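# Crack egg into white bowl, shells to green bowl

## Task

Break the egg open, tip its contents (a single firm yolk, no white) into the white bowl, and drop both shell halves into the dark green waste bowl. At the end both bowls must stand upright with everything in them at rest, and nothing may rely on the robot to stay in place: the hands must have released and moved away. The shell splits around its middle when struck there or pressed hard there (by a fingertip, the table, etc.). Before the halves are separated, pressing or striking near an end, or far too hard anywhere, crushes the egg and the task fails. After the crack the halves can be pulled apart.

## Robot and tools

Robot. Two arms, left_arm and right_arm, face each other across a table; left_arm's base is on the +y side. The names do not match image sides. Each arm ends in an identical five-finger right hand (not mirrored), so every hand number and axis means the same on both.

Frames. Results give poses in one world frame: origin on the table top halfway between the arm bases, table top at z = 0, +z up, positions in metres, orientation as quaternion wxyz, plus velocities. Commands use each hand point's own axes instead. The hand point sits 0.05 m in front of the palm where a pinch meets: +z runs along straight fingers (which reach 0.06-0.07 m beyond it), +y points out of the palm, +x points across the palm away from the thumb. The hand spans 0.08 m on the little-finger side, 0.02-0.09 m on the thumb side depending on thumb turn; a wrist bracket on the little-finger side sticks out 0.03 m past the point in +y and 0.11 m across, and can collide. Reported positions can be slightly off at long reach.

The row. Every arm command is one row of 28 numbers, each in [-1, 1], always covering both arms: left_arm dx, dy, dz, rx, ry, rz, then left_gripper little, ring, middle, index, thumb_bend, thumb_turn, force_limit, speed; then the same 14 for right_arm/right_gripper. dx..rz are an offset (not a pose) from the hand point's measured pose at the start of the action, in that hand point's axes; 1.0 = 0.6 m or 180 degrees; rx, ry, rz form one rotation vector. Each row is relative to that start pose, not the previous row. Finger values are absolute targets: +1 straight/open, -1 curled; thumb_bend +1 straight, -1 bent; thumb_turn +1 beside palm, -1 opposite the fingers. Pinch is about index -0.22, thumb_bend -0.75, thumb_turn -0.57. force_limit maps -1..+1 to about 0..10 N fingertip force (0..15 N for the thumb motors) and only stops closing. speed maps -1..+1 to near zero..full (full travel 0.6 s); close at -0.9 or slower for a gentle grip. There is no 'no change' value: to keep a hand as is, resend its last eight numbers, or before any, its hand_measured six plus hand_force_limit and hand_speed. To keep an arm still, send the offset back to its wanted pose in a reply's first call, zeros after.

Tools. execute_actions(actions): a list of actions; each action is a table of up to 15 rows, one per 1/30 s step, the last row held to fill 15 steps. An empty list just returns state and images. For the first action in a call, offsets count from the last reported pose. Each step's command is clipped to within 100 mm and 16 degrees of the measured pose, so big shifts need several actions; position beats orientation when both cannot be met.
move(target, speed, stop_force, blocking): target is one 28-number row as above, offsets from the last reported pose; both hand points travel straight, ending together, in 0.5-10 s. speed is m/s, 0.002-0.5, default 0.25 (turning up to twice that in rad/s). stop_force (N, 9-40, one value for both arms, not allowed before 0.2 s of scene time) ends an arm's path when its wrist sensor feels that much extra push along the line to target; the arm then backs up two steps and holds. Use it only slowly and without rotating that arm; omit it when moving off something being pressed. blocking=false returns after 0.5 s, cannot be combined with stop_force, and blocks other commands until wait or stop shows the end. The move: line reports done, off_target, moving, held, contact or fault, and limits such as paced or held.
wait(seconds 0-10): lets time run holding commands. stop(): brakes a running move. zoom_image(camera, region [x0,y0,x1,y1] pixels, max 504x504) on cam_high, cam_low, cam_left_wrist or cam_right_wrist. show_instructions(): shows the reference images. finished_scene(scene): ends the current scene by number; irreversible.

Results. State per arm (pose, velocity), Hand target lines, joint positions and torques (noisy, offset), Wrist force/torque in the hand's axes (noise up to ~2.4 N, offset up to ~4 N, saturates near 50 N; 'no reading' is fine). hand_measured, hand_stopped_by (moving, target, force, stalled, fault) and hand_load_n (positive when pushed open) list six motors in command order; loads dropping to near 0 signal a lost grip. 'pose unreachable' means a clearance check altered a command. Camera images arrive as cam_high 672x504, cam_low 672x504, then the two wrist cams 504x504; calibration is given in the intro.

Avoid. Stiff arms fault on small overpushes; a torque limit hit or 150 N outside force stops the arm for 10 s. Never let the arms collide or press on each other. Motors heat while holding (warning at 70 °C, brake at 85 °C). Do not crush the egg, drop things, knock anything off the table, or tip the bowls; release and withdraw before finishing.

Each tool is called after "Request:" as name(argument=value, ...), one argument or row to a line, values as JSON.

## Session

Request:
execute_actions(
  actions=[],
)

Scene clock: 0.00 s.
left_arm: end_effector_position=(+0.3393, +0.4861, +0.4648) hand_measured=(+1.000, +1.000, +1.000, +1.000, +1.000, +1.000) hand_load_n=(+0.0, +0.0, +0.0, +0.0, +0.0, +0.0) hand_stopped_by=(target, target, target, target, target, target) hand_force_limit=0.00 hand_speed=-0.80 end_effector_quat_wxyz=(-0.005, +0.302, +0.953, +0.016) end_effector_velocity=(-0.000, -0.000, -0.000) end_effector_angular_velocity=(+0.001, +0.002, -0.000) | right_arm: end_effector_position=(+0.1289, -0.2904, +0.4742) hand_measured=(+1.000, +1.000, +1.000, +1.000, +1.000, +1.000) hand_load_n=(+0.0, +0.0, +0.0, +0.0, +0.0, +0.0) hand_stopped_by=(target, target, target, target, target, target) hand_force_limit=0.00 hand_speed=-0.80 end_effector_quat_wxyz=(-0.004, -0.395, +0.919, +0.009) end_effector_velocity=(-0.000, -0.000, +0.000) end_effector_angular_velocity=(-0.001, +0.000, +0.002)
Joint positions: left_arm=[ 0.543 -1.699  1.369  1.928  1.551 -1.894] | right_arm=[-1.21  -1.695  1.334  1.937  1.553 -1.862]
Joint velocities: left_arm=[-0.     0.    -0.     0.001  0.001 -0.   ] | right_arm=[ 0.    -0.     0.     0.001  0.001 -0.001]
Joint torques (N m, as the arm reports them, + toward a larger angle): no reading
Wrist force (N, on the end effector, along its own x y z axes, offset not removed): no reading
Wrist torque (N m, same axes, about the end effector's origin, offset not removed): no reading
Hand target (left_arm): +0.339, +0.486, +0.465; -0.005, +0.302, +0.953, +0.016
Hand target (right_arm): +0.129, -0.290, +0.474; -0.004, -0.395, +0.919, +0.009
camera_calibration (this result's frames):
cam_left_wrist: T_world_to_cam=[[0.655235, 0.752878, 0.061986, -0.623727], [0.611218, -0.576586, 0.542182, -0.180018], [0.443937, -0.31737, -0.837972, 0.529562], [0, 0, 0, 1]] pos_world=[0.283625, 0.533861, 0.580023]
cam_right_wrist: T_world_to_cam=[[-0.66637, 0.744595, -0.0391002, 0.325333], [0.592185, 0.560378, 0.579045, -0.193772], [0.453065, 0.362704, -0.814357, 0.560746], [0, 0, 0, 1]] pos_world=[0.0774862, -0.337041, 0.581571]

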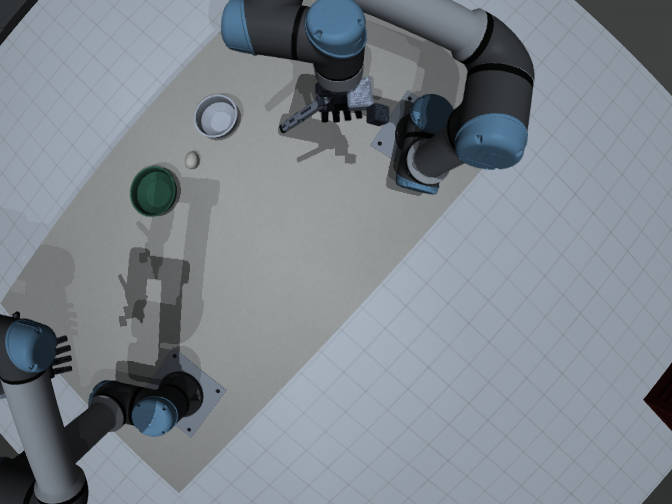

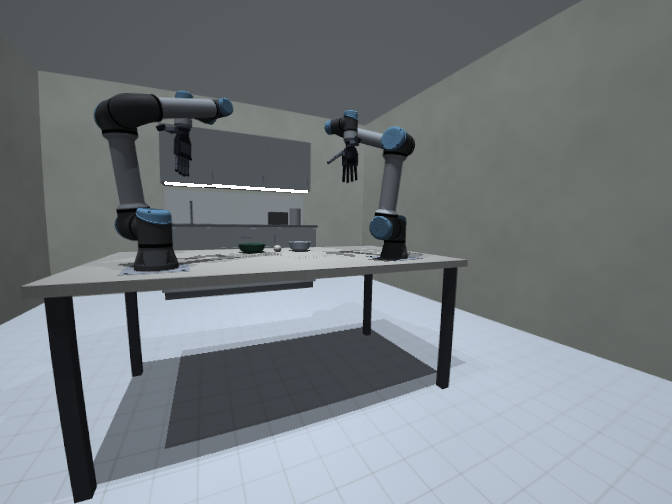

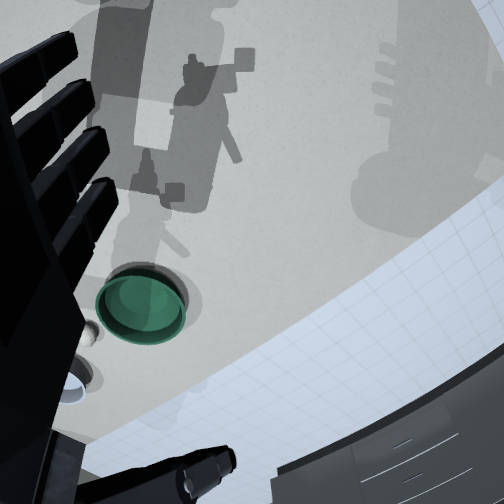

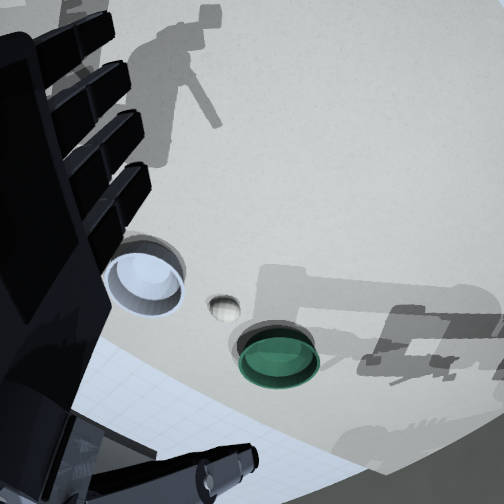

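Request:
move(
  target=[-0.02,-0.67,0.44,0.269,-0.085,-0.182,1,1,1,0.4,0.25,-0.75,0.6,-0.3,-0.76,-0.173,0.59,0.233,-0.187,-0.401,-1,-1,0.55,0.55,0.5,-1,0,0],
  speed=0.35,
)

Scene clock: 3.63 s.
left_arm: end_effector_position=(+0.1165, +0.1606, +0.1894) hand_measured=(+1.000, +1.000, +1.000, +0.400, +0.250, -0.750) hand_load_n=(+0.0, +0.0, +0.0, +0.0, +0.0, +0.0) hand_stopped_by=(target, target, target, target, target, target) hand_force_limit=0.60 hand_speed=-0.30 end_effector_quat_wxyz=(-0.002, +0.001, +0.914, -0.407) end_effector_velocity=(-0.001, -0.003, -0.001) end_effector_angular_velocity=(-0.006, -0.003, +0.003) | right_arm: end_effector_position=(+0.5134, -0.0273, +0.1181) hand_measured=(-1.000, -1.000, +0.550, +0.550, +0.500, -1.000) hand_load_n=(+0.0, +0.0, +0.0, +0.0, +0.0, +0.0) hand_stopped_by=(target, target, target, target, target, target) hand_force_limit=0.00 hand_speed=0.00 end_effector_quat_wxyz=(+0.375, -0.799, +0.430, -0.190) end_effector_velocity=(+0.002, +0.001, -0.001) end_effector_angular_velocity=(+0.001, -0.004, +0.004)
Joint positions: left_arm=[-0.501 -1.834  2.092  0.517  1.274 -3.423] | right_arm=[-1.096 -0.952  1.229  0.425  1.591 -3.101]
Joint velocities: left_arm=[-0.005  0.004  0.002 -0.01  -0.01  -0.003] | right_arm=[-0.001  0.003 -0.003 -0.004 -0.003 -0.004]
Joint torques (N m, as the arm reports them, + toward a larger angle): left_arm=[-5.81 -0.86 -6.62 -2.63 -2.3  -1.51] | right_arm=[ -5.72 -33.   -28.64  -1.52  -2.57  -1.57]
Wrist force (N, on the end effector, along its own x y z axes, offset not removed): left_arm=[2.5 3.7 0.6] | right_arm=[-1.9 -1.4 -0.6]
Wrist torque (N m, same axes, about the end effector's origin, offset not removed): left_arm=[0.63 -0.64 0.27] | right_arm=[-0.25 0.31 -0.07]
Hand target (left_arm): +0.116, +0.160, +0.189; -0.001, +0.001, +0.913, -0.407
Hand target (right_arm): +0.514, -0.027, +0.118; -0.375, +0.799, -0.429, +0.190
Off the commanded pose (left_arm): 0.002 m, 0 deg.
Off the commanded pose (right_arm): 0.001 m, 0 deg.
move: done
camera_calibration (this result's frames):
cam_left_wrist: T_world_to_cam=[[0.102112, 0.692011, -0.714628, 0.00578254], [0.822575, 0.345247, 0.451858, -0.23775], [0.559414, -0.633975, -0.533977, 0.274183], [0, 0, 0, 1]] pos_world=[0.0415949, 0.251907, 0.257969]
cam_right_wrist: T_world_to_cam=[[-0.550215, -0.255008, -0.795131, 0.374136], [-0.799856, 0.434386, 0.414172, 0.36804], [0.239776, 0.863875, -0.442976, 0.080419], [0, 0, 0, 1]] pos_world=[0.480952, -0.133935, 0.180679]

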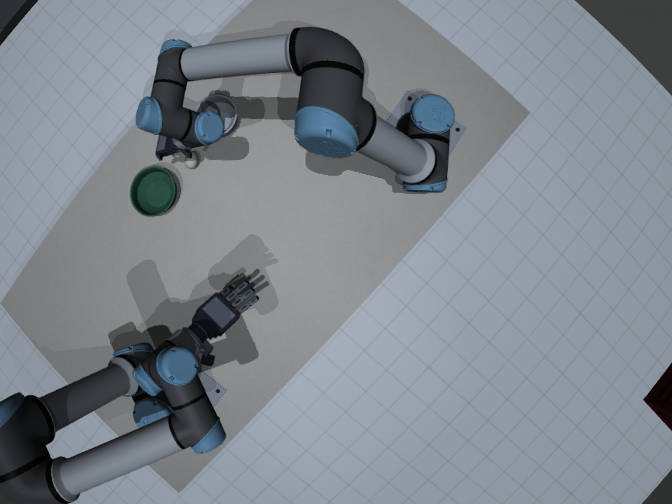

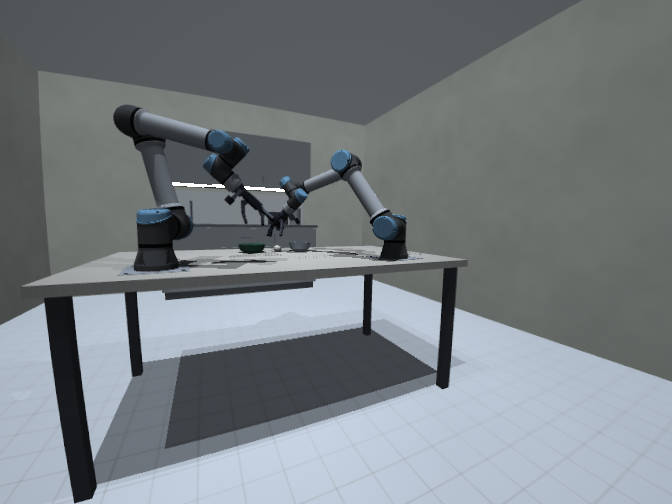

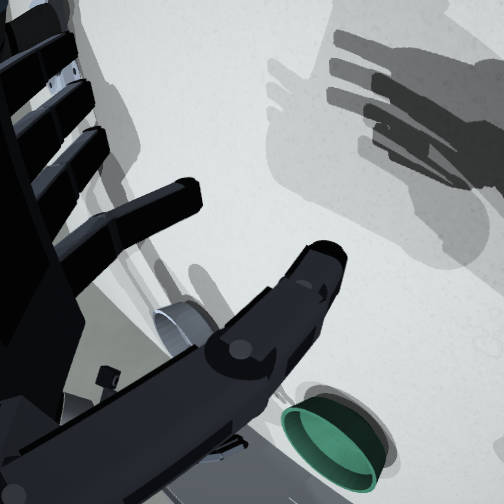

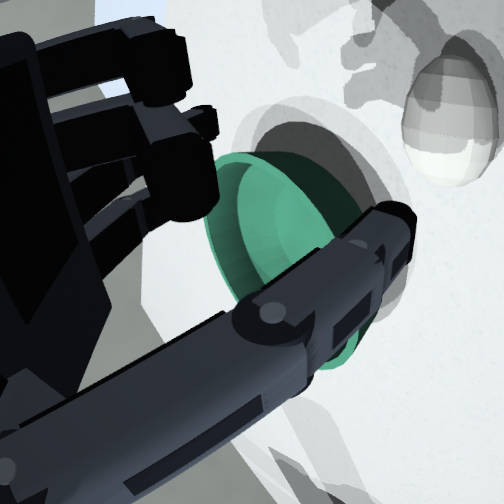

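Request:
move(
  target=[0,0,0,0,0,0,1,1,1,0.4,0.25,-0.75,0.6,-0.3,0.007,0.122,0.08,0,0,0,-1,-1,0.55,0.55,0.5,-1,0,0],
  speed=0.1,
)

Request:
move(
  target=[0,0,0,0,0,0,1,1,1,0.4,0.25,-0.75,0.6,-0.3,0,0,0,0,0,0,-1,-1,-0.2,-0.2,0.27,-1,-0.2,-0.75],
)

Scene clock: 5.33 s.
left_arm: end_effector_position=(+0.1165, +0.1606, +0.1894) hand_measured=(+1.000, +1.000, +1.000, +0.400, +0.250, -0.750) hand_load_n=(+0.0, +0.0, +0.0, +0.0, +0.0, +0.0) hand_stopped_by=(target, target, target, target, target, target) hand_force_limit=0.60 hand_speed=-0.30 end_effector_quat_wxyz=(-0.002, +0.001, +0.914, -0.407) end_effector_velocity=(+0.000, +0.000, -0.000) end_effector_angular_velocity=(+0.000, +0.000, +0.002) | right_arm: end_effector_position=(+0.5060, -0.0354, +0.0314) hand_measured=(-1.000, -1.000, +0.550, +0.550, +0.500, -1.000) hand_load_n=(+0.0, +0.0, +0.0, +0.0, +0.0, +0.0) hand_stopped_by=(target, target, target, target, target, target) hand_force_limit=0.00 hand_speed=0.00 end_effector_quat_wxyz=(+0.375, -0.799, +0.430, -0.190) end_effector_velocity=(-0.000, +0.000, -0.003) end_effector_angular_velocity=(+0.001, +0.000, +0.001)
Joint positions: left_arm=[-0.501 -1.834  2.092  0.517  1.274 -3.423] | right_arm=[-1.1   -0.899  1.378  0.224  1.588 -3.103]
Joint velocities: left_arm=[ 0.001 -0.001  0.     0.    -0.    -0.001] | right_arm=[-0.     0.002  0.004 -0.007 -0.002  0.   ]
Joint torques (N m, as the arm reports them, + toward a larger angle): left_arm=[  7.4  -13.73 -33.13   3.38   2.05   1.63] | right_arm=[ -5.55 -30.77  -7.63  -1.64  -2.95  -1.7 ]
Wrist force (N, on the end effector, along its own x y z axes, offset not removed): left_arm=[3.6 5.6 -3.2] | right_arm=[-0.6 -1.0 2.8]
Wrist torque (N m, same axes, about the end effector's origin, offset not removed): left_arm=[1.27 -0.76 0.63] | right_arm=[-0.22 0.01 -0.12]
Hand target (left_arm): +0.116, +0.161, +0.189; -0.002, +0.001, +0.914, -0.407
Hand target (right_arm): +0.506, -0.035, +0.031; -0.375, +0.799, -0.430, +0.190
Off the commanded pose (left_arm): 0.000 m, 0 deg.
Off the commanded pose (right_arm): 0.000 m, 0 deg.
move: done
camera_calibration (this result's frames):
cam_left_wrist: T_world_to_cam=[[0.102112, 0.69201, -0.714629, 0.00578307], [0.822574, 0.345249, 0.451858, -0.23775], [0.559415, -0.633975, -0.533976, 0.274182], [0, 0, 0, 1]] pos_world=[0.0415945, 0.251906, 0.257969]
cam_right_wrist: T_world_to_cam=[[-0.550243, -0.255047, -0.7951, 0.299072], [-0.799842, 0.434406, 0.414179, 0.40154], [0.239761, 0.863853, -0.443026, 0.0508112], [0, 0, 0, 1]] pos_world=[0.473548, -0.142047, 0.0939934]

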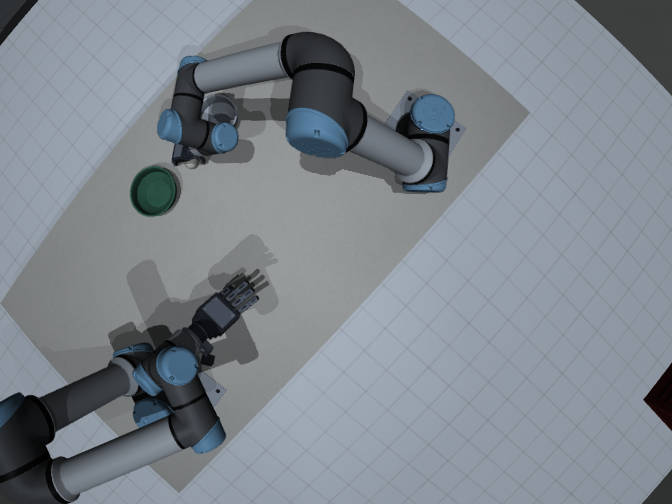

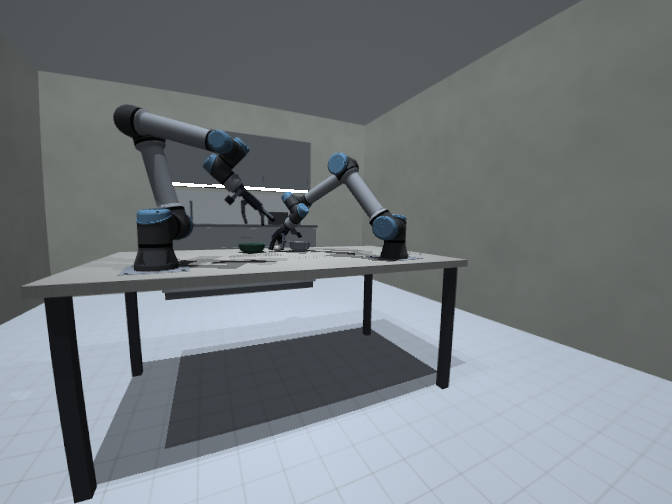

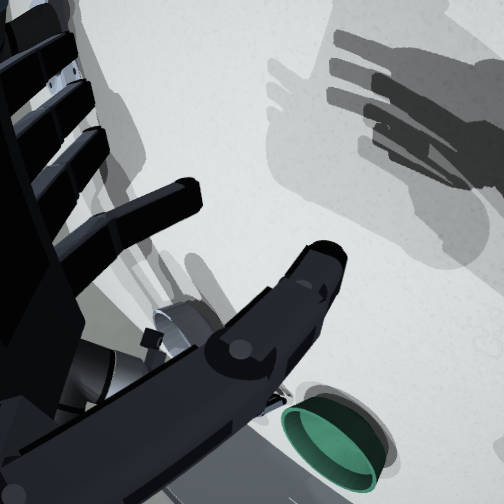

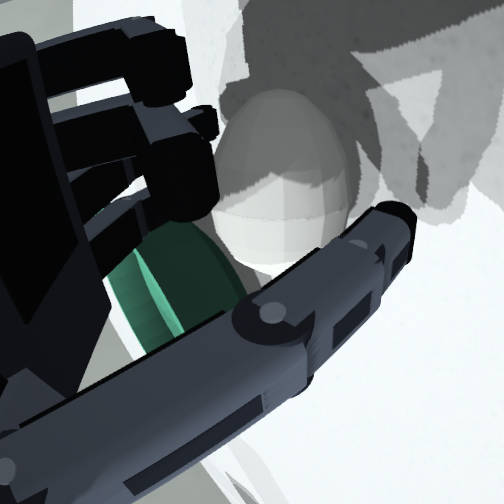

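Scene clock: 6.83 s.
left_arm: end_effector_position=(+0.1165, +0.1606, +0.1894) hand_measured=(+1.000, +1.000, +1.000, +0.400, +0.250, -0.750) hand_load_n=(+0.0, +0.0, +0.0, +0.0, +0.0, +0.0) hand_stopped_by=(target, target, target, target, target, target) hand_force_limit=0.60 hand_speed=-0.30 end_effector_quat_wxyz=(-0.002, +0.001, +0.914, -0.407) end_effector_velocity=(-0.001, -0.000, -0.000) end_effector_angular_velocity=(+0.000, -0.000, -0.002) | right_arm: end_effector_position=(+0.5060, -0.0354, +0.0314) hand_measured=(-1.000, -1.000, +0.068, +0.040, +0.274, -1.000) hand_load_n=(+0.0, +0.0, +2.5, +5.0, +7.5, +0.0) hand_stopped_by=(target, target, force, force, target, target) hand_force_limit=-0.20 hand_speed=-0.75 end_effector_quat_wxyz=(+0.375, -0.799, +0.430, -0.190) end_effector_velocity=(-0.000, -0.001, -0.001) end_effector_angular_velocity=(-0.001, +0.002, -0.001)
Joint positions: left_arm=[-0.501 -1.834  2.092  0.517  1.274 -3.423] | right_arm=[-1.1   -0.899  1.378  0.224  1.588 -3.103]
Joint velocities: left_arm=[-0.002  0.     0.     0.     0.001  0.001] | right_arm=[-0.001 -0.     0.002  0.001 -0.    -0.   ]
Joint torques (N m, as the arm reports them, + toward a larger angle): left_arm=[  6.52 -13.5  -33.3    3.33   2.09   1.47] | right_arm=[ -4.69 -52.97 -25.29   2.45  -2.49  -1.68]
Wrist force (N, on the end effector, along its own x y z axes, offset not removed): left_arm=[3.7 -0.7 -2.0] | right_arm=[-3.2 3.4 0.7]
Wrist torque (N m, same axes, about the end effector's origin, offset not removed): left_arm=[0.25 -0.58 0.16] | right_arm=[0.41 0.34 -0.20]
Hand target (left_arm): +0.116, +0.161, +0.189; -0.002, +0.001, +0.914, -0.407
Hand target (right_arm): +0.506, -0.035, +0.031; -0.375, +0.799, -0.430, +0.190
Off the commanded pose (left_arm): 0.000 m, 0 deg.
Off the commanded pose (right_arm): 0.000 m, 0 deg.
move: done
camera_calibration (this result's frames):
cam_left_wrist: T_world_to_cam=[[0.102112, 0.692011, -0.714629, 0.0057828], [0.822574, 0.345249, 0.451858, -0.23775], [0.559415, -0.633975, -0.533976, 0.274183], [0, 0, 0, 1]] pos_world=[0.0415946, 0.251906, 0.257969]
cam_right_wrist: T_world_to_cam=[[-0.55025, -0.25505, -0.795094, 0.299073], [-0.799838, 0.434408, 0.414184, 0.401539], [0.239757, 0.863851, -0.443032, 0.0508138], [0, 0, 0, 1]] pos_world=[0.473548, -0.142049, 0.0939919]

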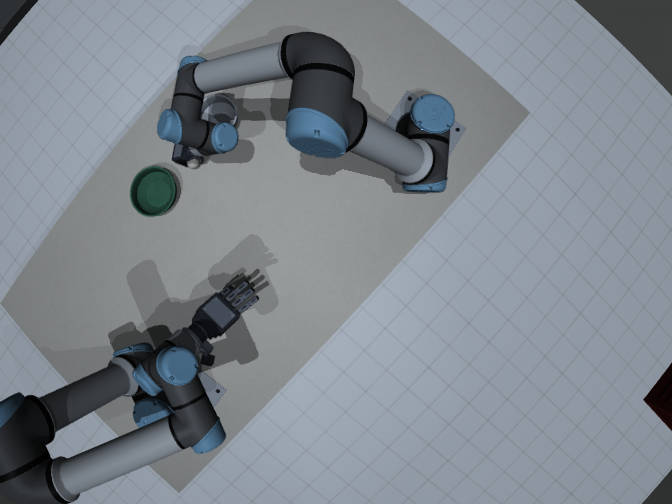

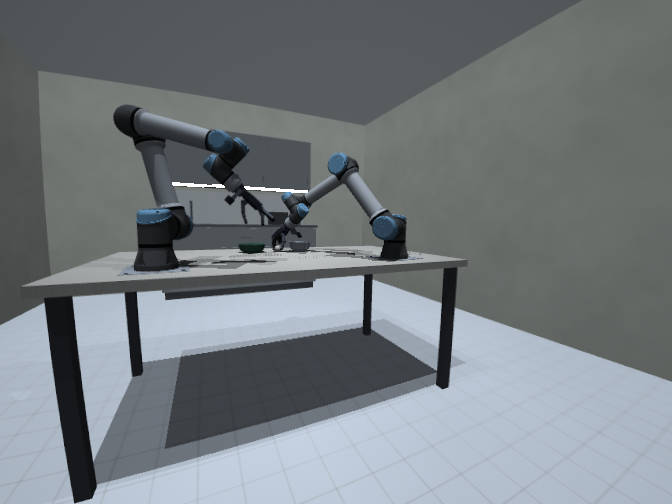

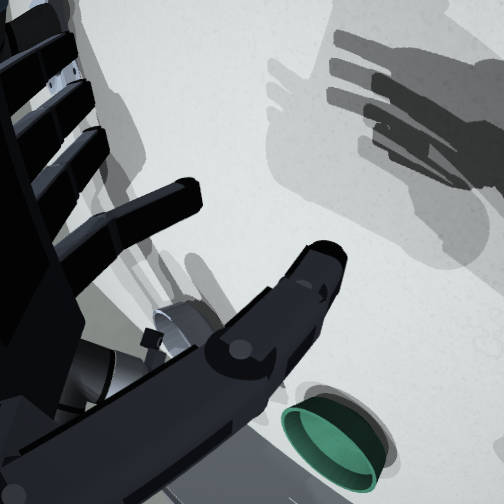

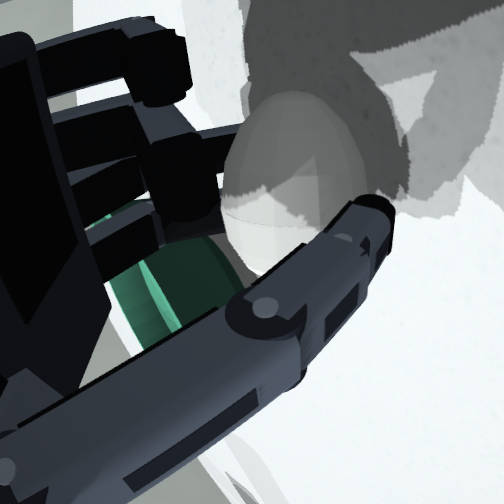

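Request:
move(
  target=[0,0,0,0,0,0,1,1,1,0.4,0.25,-0.75,0.6,-0.3,-0.002,-0.076,-0.065,0,0,0,-1,-1,-0.2,-0.2,0.27,-1,-0.2,-0.75],
  speed=0.15,
)

Request:
move(
  target=[0.08,0,0,0,0,0,1,1,1,0.4,0.25,-0.75,0.6,-0.3,-0.204,0.286,-0.331,-0.006,-0.237,-0.201,-1,-1,-0.2,-0.2,0.27,-1,-0.2,-0.75],
)

Scene clock: 8.07 s.
left_arm: end_effector_position=(+0.1165, +0.1606, +0.1894) hand_measured=(+1.000, +1.000, +1.000, +0.400, +0.250, -0.750) hand_load_n=(+0.0, +0.0, +0.0, +0.0, +0.0, +0.0) hand_stopped_by=(target, target, target, target, target, target) hand_force_limit=0.60 hand_speed=-0.30 end_effector_quat_wxyz=(-0.002, +0.001, +0.914, -0.407) end_effector_velocity=(+0.001, +0.001, -0.000) end_effector_angular_velocity=(+0.001, -0.001, +0.003) | right_arm: end_effector_position=(+0.5058, -0.0355, +0.0911) hand_measured=(-1.000, -1.000, +0.068, +0.040, +0.274, -1.000) hand_load_n=(+0.0, +0.0, +2.5, +5.0, +7.5, +0.0) hand_stopped_by=(target, target, force, force, target, target) hand_force_limit=-0.20 hand_speed=-0.75 end_effector_quat_wxyz=(+0.375, -0.799, +0.430, -0.190) end_effector_velocity=(-0.000, +0.000, +0.003) end_effector_angular_velocity=(-0.000, -0.001, +0.000)
Joint positions: left_arm=[-0.501 -1.834  2.092  0.517  1.274 -3.423] | right_arm=[-1.1   -0.958  1.312  0.349  1.588 -3.103]
Joint velocities: left_arm=[0.003 0.    0.001 0.001 0.    0.   ] | right_arm=[ 0.    -0.003 -0.004  0.007  0.    -0.001]
Joint torques (N m, as the arm reports them, + toward a larger angle): left_arm=[  6.9  -13.51 -33.     3.42   1.93   1.51] | right_arm=[  7.27 -51.92 -27.11   2.6    2.94   0.04]
Wrist force (N, on the end effector, along its own x y z axes, offset not removed): left_arm=[4.9 6.4 -2.3] | right_arm=[-4.0 3.4 2.3]
Wrist torque (N m, same axes, about the end effector's origin, offset not removed): left_arm=[1.35 -0.78 0.28] | right_arm=[0.47 0.50 -0.21]
Hand target (left_arm): +0.116, +0.161, +0.189; -0.002, +0.001, +0.914, -0.407
Hand target (right_arm): +0.506, -0.035, +0.091; -0.375, +0.799, -0.430, +0.190
Off the commanded pose (left_arm): 0.000 m, 0 deg.
Off the commanded pose (right_arm): 0.000 m, 0 deg.
move: done
camera_calibration (this result's frames):
cam_left_wrist: T_world_to_cam=[[0.102112, 0.692011, -0.714629, 0.00578287], [0.822574, 0.345249, 0.451858, -0.23775], [0.559415, -0.633975, -0.533976, 0.274183], [0, 0, 0, 1]] pos_world=[0.0415946, 0.251906, 0.257969]
cam_right_wrist: T_world_to_cam=[[-0.550243, -0.254951, -0.795131, 0.346373], [-0.799829, 0.434404, 0.414207, 0.376612], [0.239806, 0.863883, -0.442945, 0.0773465], [0, 0, 0, 1]] pos_world=[0.473266, -0.142112, 0.153677]

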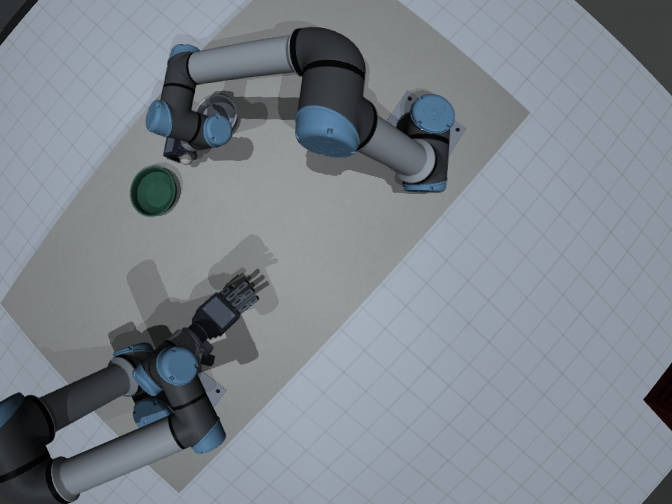

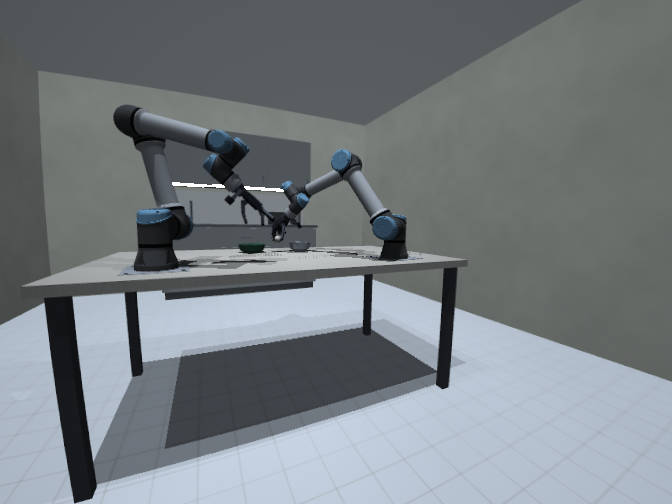

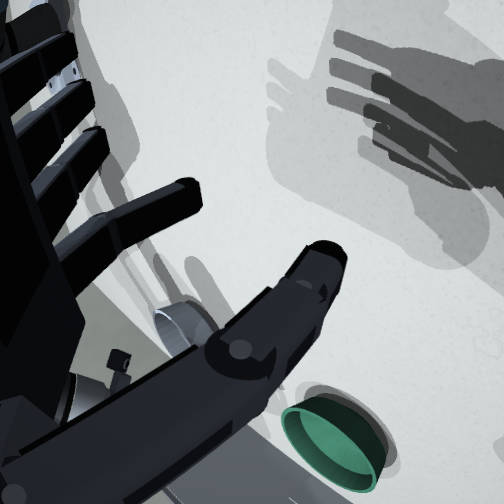

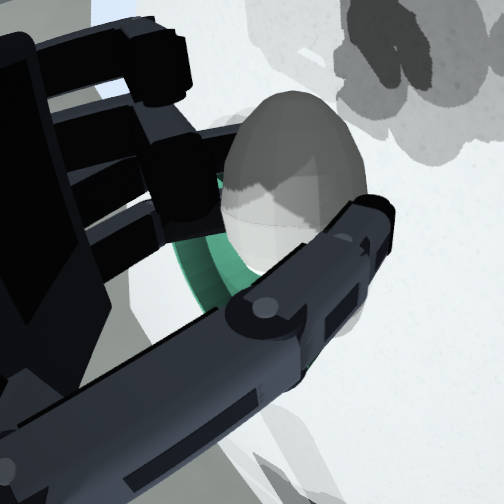

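Scene clock: 10.60 s.
left_arm: end_effector_position=(+0.0684, +0.1608, +0.1894) hand_measured=(+1.000, +1.000, +1.000, +0.400, +0.250, -0.750) hand_load_n=(+0.0, +0.0, +0.0, +0.0, +0.0, +0.0) hand_stopped_by=(target, target, target, target, target, target) hand_force_limit=0.60 hand_speed=-0.30 end_effector_quat_wxyz=(-0.002, +0.001, +0.914, -0.407) end_effector_velocity=(-0.001, +0.000, -0.000) end_effector_angular_velocity=(+0.000, -0.001, -0.003) | right_arm: end_effector_position=(+0.2200, -0.0800, +0.0910) hand_measured=(-1.000, -1.000, +0.068, +0.040, +0.274, -1.000) hand_load_n=(+0.0, +0.0, +2.5, +5.0, +7.5, +0.0) hand_stopped_by=(target, target, force, force, target, target) hand_force_limit=-0.20 hand_speed=-0.75 end_effector_quat_wxyz=(+0.420, -0.907, +0.005, +0.007) end_effector_velocity=(-0.002, -0.000, +0.001) end_effector_angular_velocity=(+0.001, -0.002, +0.009)
Joint positions: left_arm=[-0.715 -1.833  2.102  0.566  1.126 -3.589] | right_arm=[-1.052 -1.243  1.802  0.381  0.928 -3.806]
Joint velocities: left_arm=[-0.004  0.     0.     0.    -0.001  0.   ] | right_arm=[ 0.    -0.002  0.001  0.004 -0.005 -0.009]
Joint torques (N m, as the arm reports them, + toward a larger angle): left_arm=[-7.07 -0.1  -6.44  3.68 -2.84 -1.02] | right_arm=[  8.08 -39.5   -6.19   3.67  -3.77  -1.95]
Wrist force (N, on the end effector, along its own x y z axes, offset not removed): left_arm=[1.1 1.4 -0.3] | right_arm=[0.3 3.2 6.0]
Wrist torque (N m, same axes, about the end effector's origin, offset not removed): left_arm=[0.07 -0.44 0.18] | right_arm=[0.21 -0.07 0.05]
Hand target (left_arm): +0.068, +0.161, +0.189; -0.002, +0.001, +0.914, -0.407
Hand target (right_arm): +0.220, -0.080, +0.091; -0.420, +0.907, -0.005, -0.008
Off the commanded pose (left_arm): 0.000 m, 0 deg.
Off the commanded pose (right_arm): 0.001 m, 0 deg.
move: done
camera_calibration (this result's frames):
cam_left_wrist: T_world_to_cam=[[0.101935, 0.692226, -0.714445, 0.0104294], [0.822667, 0.345135, 0.451776, -0.198222], [0.559311, -0.633802, -0.53429, 0.301298], [0, 0, 0, 1]] pos_world=[-0.00651213, 0.252157, 0.257984]
cam_right_wrist: T_world_to_cam=[[-0.0974729, -0.598921, -0.794854, 0.0505773], [-0.808508, -0.418071, 0.414163, 0.10119], [-0.580356, 0.683016, -0.443482, 0.350282], [0, 0, 0, 1]] pos_world=[0.290031, -0.166652, 0.153636]

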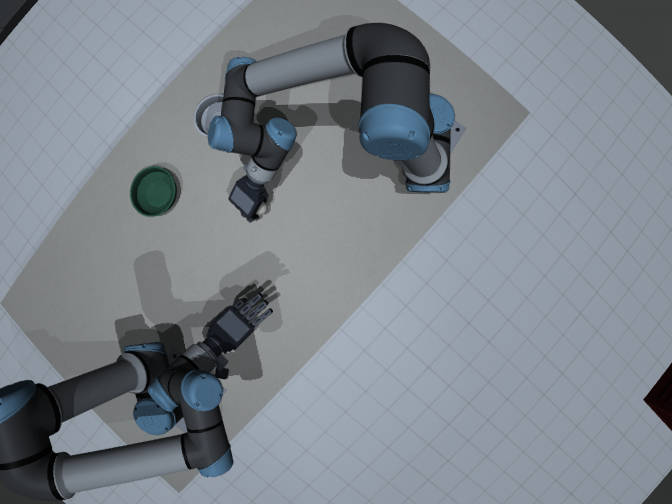

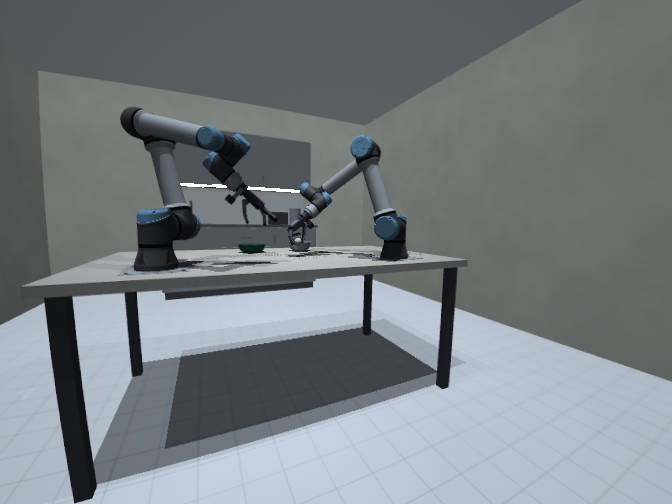

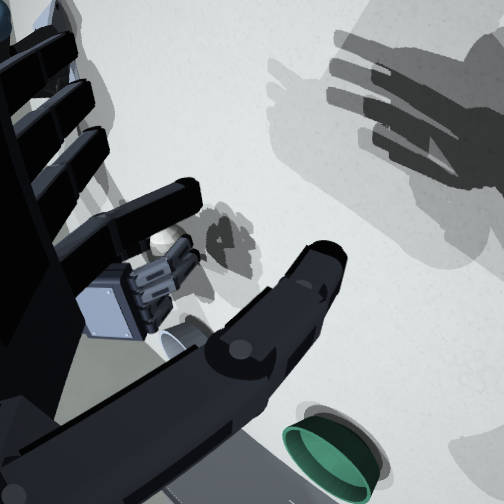

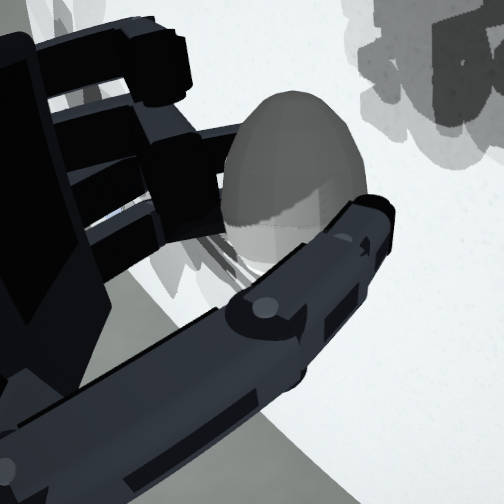

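Request:
move(
  target=[0,0,0,0,0,0,1,1,1,0.4,0.25,-0.75,0.6,-0.3,0.001,0.075,0.064,0,0,0,-1,-1,-0.2,-0.2,0.27,-1,-0.2,-0.75],
  speed=0.06,
)

Request:
move(
  target=[-0.07,-0.119,0.456,0,-0.052,0.065,1,1,1,0.4,0.25,-0.75,0.6,-0.3,0,0,0,0,0,0,1,1,1,1,0.5,-1,0.6,-0.6],
)

Request:
move(
  target=[0,0,0,0,0,0,1,1,1,0.4,0.25,-0.75,0.6,-0.3,0,-0.064,-0.054,0,0,0,1,1,1,1,0.5,-1,0.6,-0.6],
  speed=0.12,
)

Request:
zoom_image(
  camera="cam_right_wrist",
  region=[300,40,504,244],
)

Scene clock: 12.30 s.
left_arm: end_effector_position=(+0.0684, +0.1608, +0.1894) hand_measured=(+1.000, +1.000, +1.000, +0.400, +0.250, -0.750) hand_load_n=(+0.0, +0.0, +0.0, +0.0, +0.0, +0.0) hand_stopped_by=(target, target, target, target, target, target) hand_force_limit=0.60 hand_speed=-0.30 end_effector_quat_wxyz=(-0.002, +0.001, +0.914, -0.407) end_effector_velocity=(+0.000, +0.000, -0.000) end_effector_angular_velocity=(+0.002, -0.000, +0.000) | right_arm: end_effector_position=(+0.2195, -0.0798, +0.0321) hand_measured=(-1.000, -1.000, +0.068, +0.040, +0.274, -1.000) hand_load_n=(+0.0, +0.0, +2.5, +5.0, +7.5, +0.0) hand_stopped_by=(target, target, force, force, target, target) hand_force_limit=-0.20 hand_speed=-0.75 end_effector_quat_wxyz=(+0.420, -0.907, +0.005, +0.007) end_effector_velocity=(+0.000, +0.000, -0.003) end_effector_angular_velocity=(-0.000, -0.002, +0.000)
Joint positions: left_arm=[-0.715 -1.833  2.102  0.566  1.126 -3.589] | right_arm=[-1.051 -1.159  1.863  0.236  0.928 -3.805]
Joint velocities: left_arm=[-0.     0.     0.     0.002  0.    -0.001] | right_arm=[ 0.001  0.004  0.002 -0.007  0.001 -0.   ]
Joint torques (N m, as the arm reports them, + toward a larger angle): left_arm=[ 7.27 -6.66 -9.38 -2.05  2.07  1.55] | right_arm=[  7.17 -16.82  -4.87  -0.58   1.94   1.56]
Wrist force (N, on the end effector, along its own x y z axes, offset not removed): left_arm=[6.3 -2.4 0.4] | right_arm=[-3.4 -0.3 1.9]
Wrist torque (N m, same axes, about the end effector's origin, offset not removed): left_arm=[-0.50 -1.04 0.30] | right_arm=[-0.15 0.32 -0.15]
Hand target (left_arm): +0.068, +0.161, +0.189; -0.002, +0.001, +0.914, -0.407
Hand target (right_arm): +0.220, -0.080, +0.032; -0.420, +0.907, -0.005, -0.007
Off the commanded pose (left_arm): 0.000 m, 0 deg.
Off the commanded pose (right_arm): 0.000 m, 0 deg.
move: done
camera_calibration (this result's frames):
cam_left_wrist: T_world_to_cam=[[0.101953, 0.692253, -0.714417, 0.0104069], [0.822655, 0.345118, 0.451811, -0.198226], [0.559326, -0.633782, -0.534299, 0.301292], [0, 0, 0, 1]] pos_world=[-0.0065096, 0.252161, 0.257976]
cam_right_wrist: T_world_to_cam=[[-0.0974672, -0.598943, -0.794838, 0.00379698], [-0.808494, -0.418079, 0.414182, 0.125235], [-0.580377, 0.682991, -0.443493, 0.323784], [0, 0, 0, 1]] pos_world=[0.289539, -0.166509, 0.0947435]

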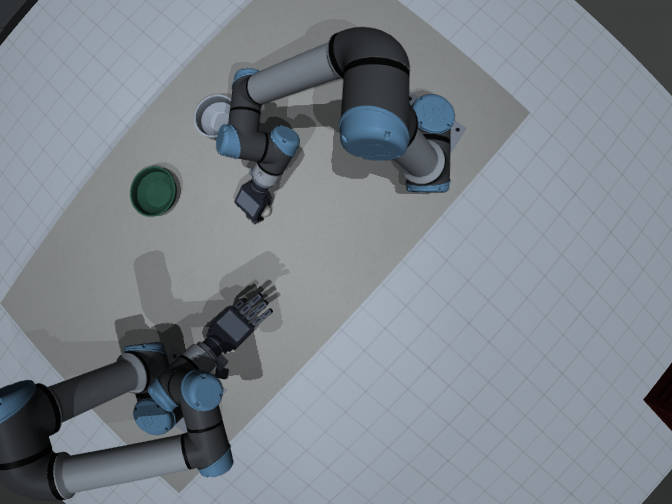

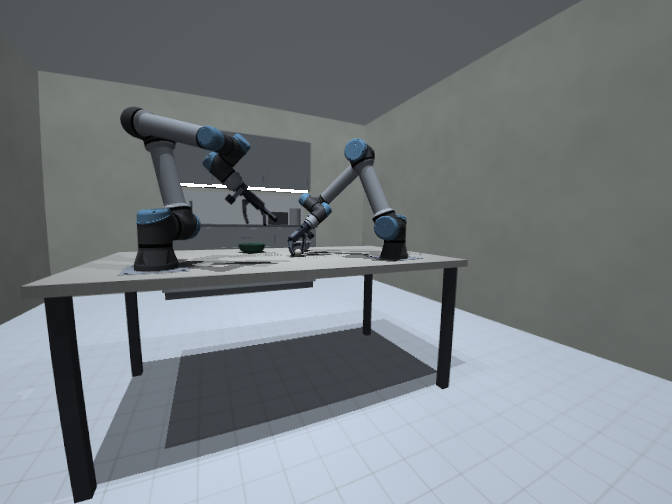

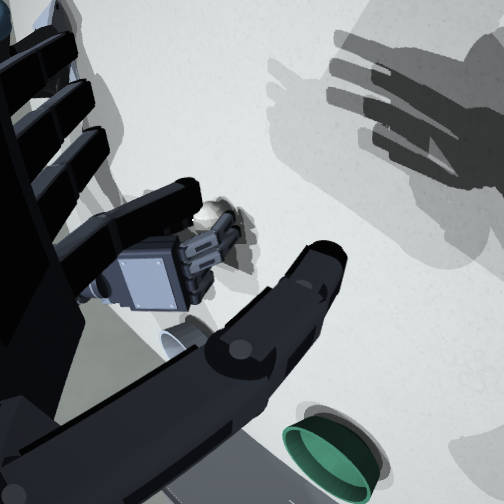

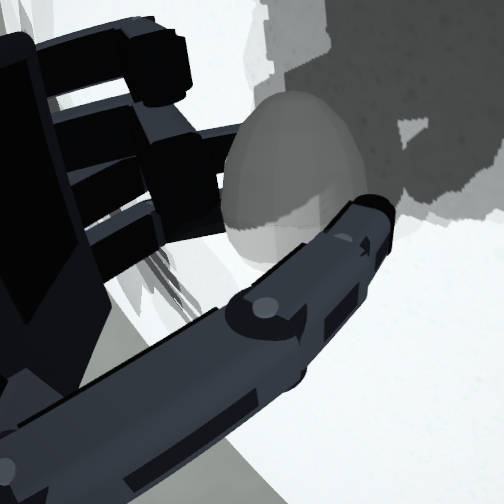

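Scene clock: 15.57 s.
left_arm: end_effector_position=(+0.1099, -0.0904, +0.0585) hand_measured=(+1.000, +1.000, +1.000, +0.400, +0.250, -0.750) hand_load_n=(+0.0, +0.0, +0.0, +0.0, +0.0, +0.0) hand_stopped_by=(target, target, target, target, target, target) hand_force_limit=0.60 hand_speed=-0.30 end_effector_quat_wxyz=(+0.114, +0.061, +0.906, -0.404) end_effector_velocity=(+0.001, +0.001, -0.001) end_effector_angular_velocity=(+0.002, +0.000, +0.002) | right_arm: end_effector_position=(+0.2195, -0.0798, +0.0321) hand_measured=(+1.000, +1.000, +1.000, +1.000, +0.500, -1.000) hand_load_n=(+0.0, +0.0, +0.0, +0.0, +0.0, +0.0) hand_stopped_by=(target, target, target, target, target, target) hand_force_limit=0.60 hand_speed=-0.60 end_effector_quat_wxyz=(+0.420, -0.907, +0.005, +0.007) end_effector_velocity=(+0.001, -0.001, -0.001) end_effector_angular_velocity=(-0.001, +0.001, -0.004)
Joint positions: left_arm=[-0.401 -1.069  1.628  0.216  1.184 -3.152] | right_arm=[-1.051 -1.159  1.863  0.236  0.928 -3.805]
Joint velocities: left_arm=[ 0.001  0.001  0.001  0.    -0.    -0.001] | right_arm=[-0.003  0.002  0.    -0.     0.     0.   ]
Joint torques (N m, as the arm reports them, + toward a larger angle): left_arm=[  7.17 -28.03 -30.8    3.5    2.08   1.63] | right_arm=[  2.49 -18.71  -4.52   2.63   0.9   -1.49]
Wrist force (N, on the end effector, along its own x y z axes, offset not removed): left_arm=[1.6 -4.1 -0.3] | right_arm=[-0.1 -0.6 2.0]
Wrist torque (N m, same axes, about the end effector's origin, offset not removed): left_arm=[-0.75 -0.21 -0.17] | right_arm=[-0.12 0.10 -0.20]
Hand target (left_arm): +0.110, -0.090, +0.059; +0.114, +0.061, +0.906, -0.404
Hand target (right_arm): +0.220, -0.080, +0.032; -0.420, +0.907, -0.005, -0.007
Off the commanded pose (left_arm): 0.001 m, 0 deg.
Off the commanded pose (right_arm): 0.000 m, 0 deg.
move: done
camera_calibration (this result's frames):
cam_left_wrist: T_world_to_cam=[[0.293699, 0.688292, -0.663321, 0.0621888], [0.68318, 0.33421, 0.649283, -0.0838188], [0.668585, -0.643862, -0.372069, 0.0264932], [0, 0, 0, 1]] pos_world=[0.0212855, 0.00226709, 0.105531]
cam_right_wrist: T_world_to_cam=[[-0.0974761, -0.598948, -0.794833, 0.00379818], [-0.808489, -0.418077, 0.414194, 0.125229], [-0.580382, 0.682988, -0.443491, 0.32378], [0, 0, 0, 1]] pos_world=[0.289533, -0.166507, 0.0947431]

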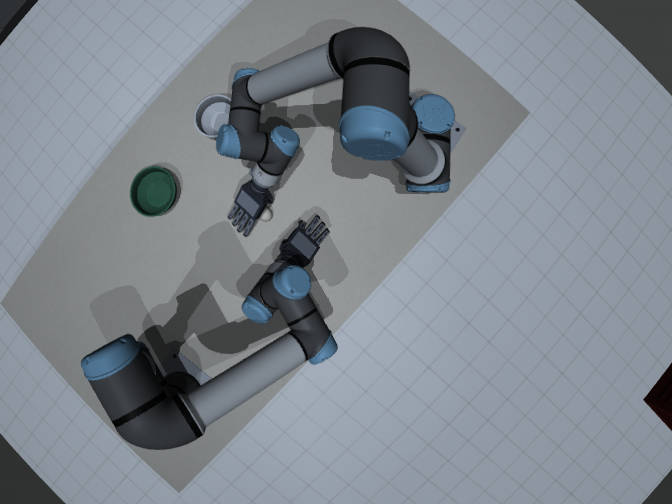

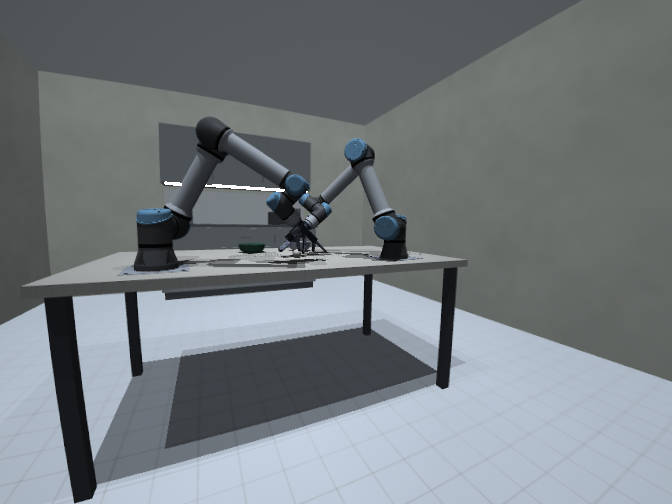

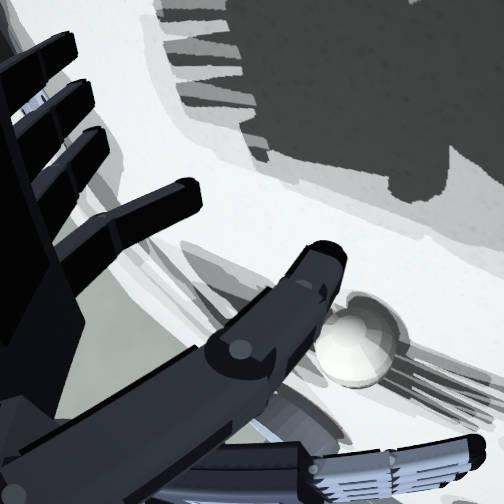

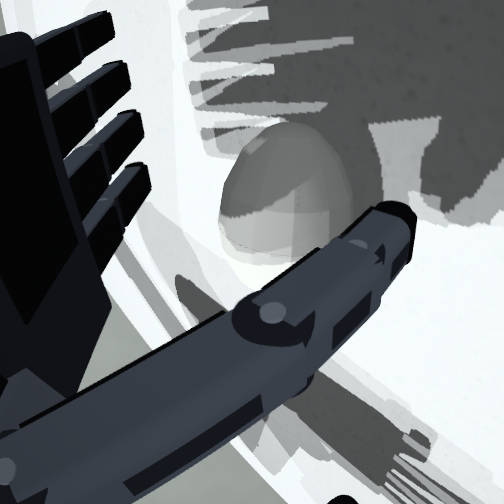

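Scene clock: 16.53 s.
left_arm: end_effector_position=(+0.1099, -0.0904, +0.0585) hand_measured=(+1.000, +1.000, +1.000, +0.400, +0.250, -0.750) hand_load_n=(+0.0, +0.0, +0.0, +0.0, +0.0, +0.0) hand_stopped_by=(target, target, target, target, target, target) hand_force_limit=0.60 hand_speed=-0.30 end_effector_quat_wxyz=(+0.114, +0.061, +0.906, -0.404) end_effector_velocity=(-0.000, +0.001, -0.000) end_effector_angular_velocity=(+0.002, -0.000, +0.000) | right_arm: end_effector_position=(+0.2204, -0.0797, +0.0821) hand_measured=(+1.000, +1.000, +1.000, +1.000, +0.500, -1.000) hand_load_n=(+0.0, +0.0, +0.0, +0.0, +0.0, +0.0) hand_stopped_by=(target, target, target, target, target, target) hand_force_limit=0.60 hand_speed=-0.60 end_effector_quat_wxyz=(+0.420, -0.907, +0.005, +0.007) end_effector_velocity=(-0.001, -0.000, +0.002) end_effector_angular_velocity=(-0.002, +0.001, +0.001)
Joint positions: left_arm=[-0.401 -1.069  1.628  0.216  1.184 -3.152] | right_arm=[-1.052 -1.23   1.811  0.36   0.928 -3.806]
Joint velocities: left_arm=[-0.001 -0.001  0.002  0.001 -0.    -0.001] | right_arm=[ 0.001 -0.002 -0.003  0.008  0.001 -0.001]
Joint torques (N m, as the arm reports them, + toward a larger angle): left_arm=[  7.32 -27.87 -30.95   3.57   2.1    1.53] | right_arm=[ -5.58 -39.12 -24.39   3.62  -3.88  -1.67]
Wrist force (N, on the end effector, along its own x y z axes, offset not removed): left_arm=[-3.0 1.1 -3.4] | right_arm=[-3.2 0.0 0.3]
Wrist torque (N m, same axes, about the end effector's origin, offset not removed): left_arm=[0.12 0.32 -0.55] | right_arm=[0.05 0.54 -0.25]
Hand target (left_arm): +0.110, -0.090, +0.059; +0.114, +0.061, +0.906, -0.404
Hand target (right_arm): +0.220, -0.080, +0.082; -0.420, +0.907, -0.005, -0.007
Off the commanded pose (left_arm): 0.000 m, 0 deg.
Off the commanded pose (right_arm): 0.000 m, 0 deg.
move: done
camera_calibration (this result's frames):
cam_left_wrist: T_world_to_cam=[[0.293699, 0.688292, -0.663322, 0.0621889], [0.68318, 0.334211, 0.649283, -0.0838188], [0.668585, -0.643862, -0.37207, 0.0264932], [0, 0, 0, 1]] pos_world=[0.0212855, 0.00226703, 0.105531]
cam_right_wrist: T_world_to_cam=[[-0.0974735, -0.598908, -0.794864, 0.0437029], [-0.808509, -0.418076, 0.414156, 0.105347], [-0.580355, 0.683024, -0.443471, 0.346358], [0, 0, 0, 1]] pos_world=[0.290444, -0.166354, 0.144708]

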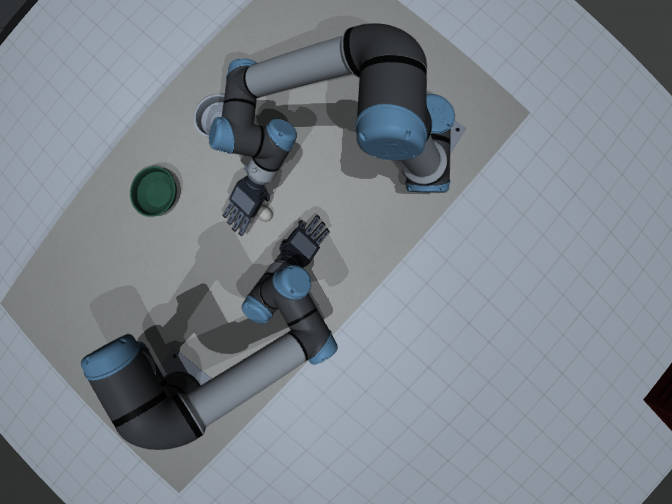

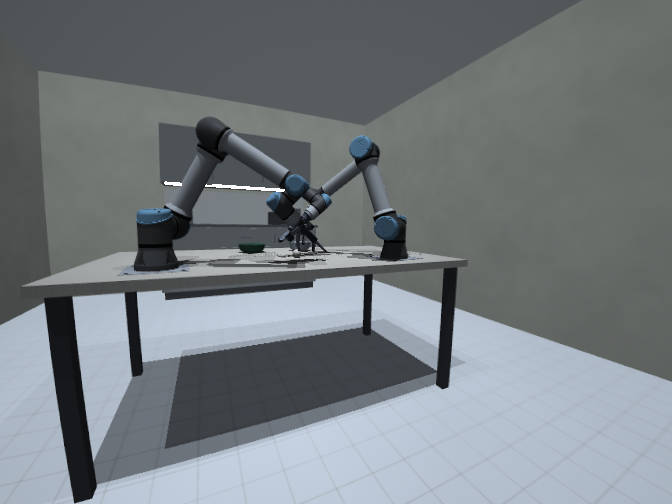

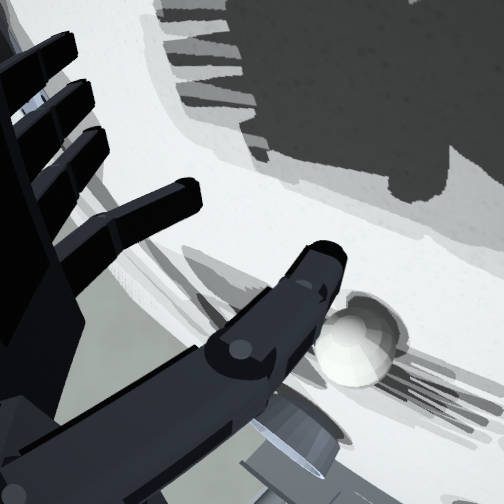

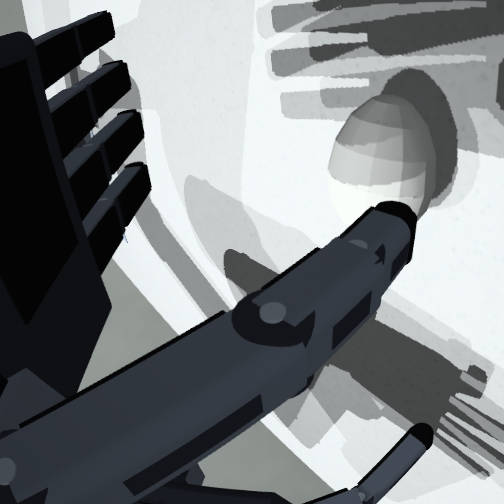

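Region (300, 40, 504, 244) of cam_right_wrist's 504x504 image, scaled by 2.471, with more detail than that image has.

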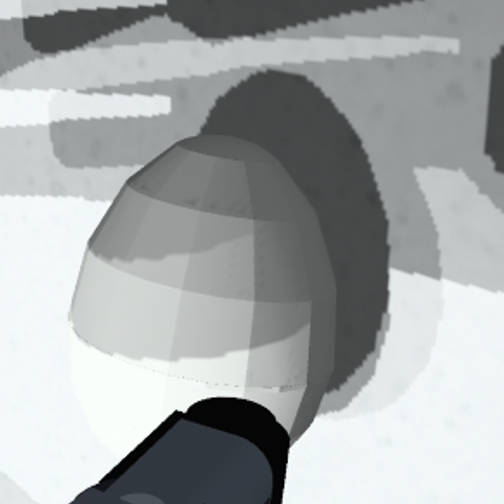

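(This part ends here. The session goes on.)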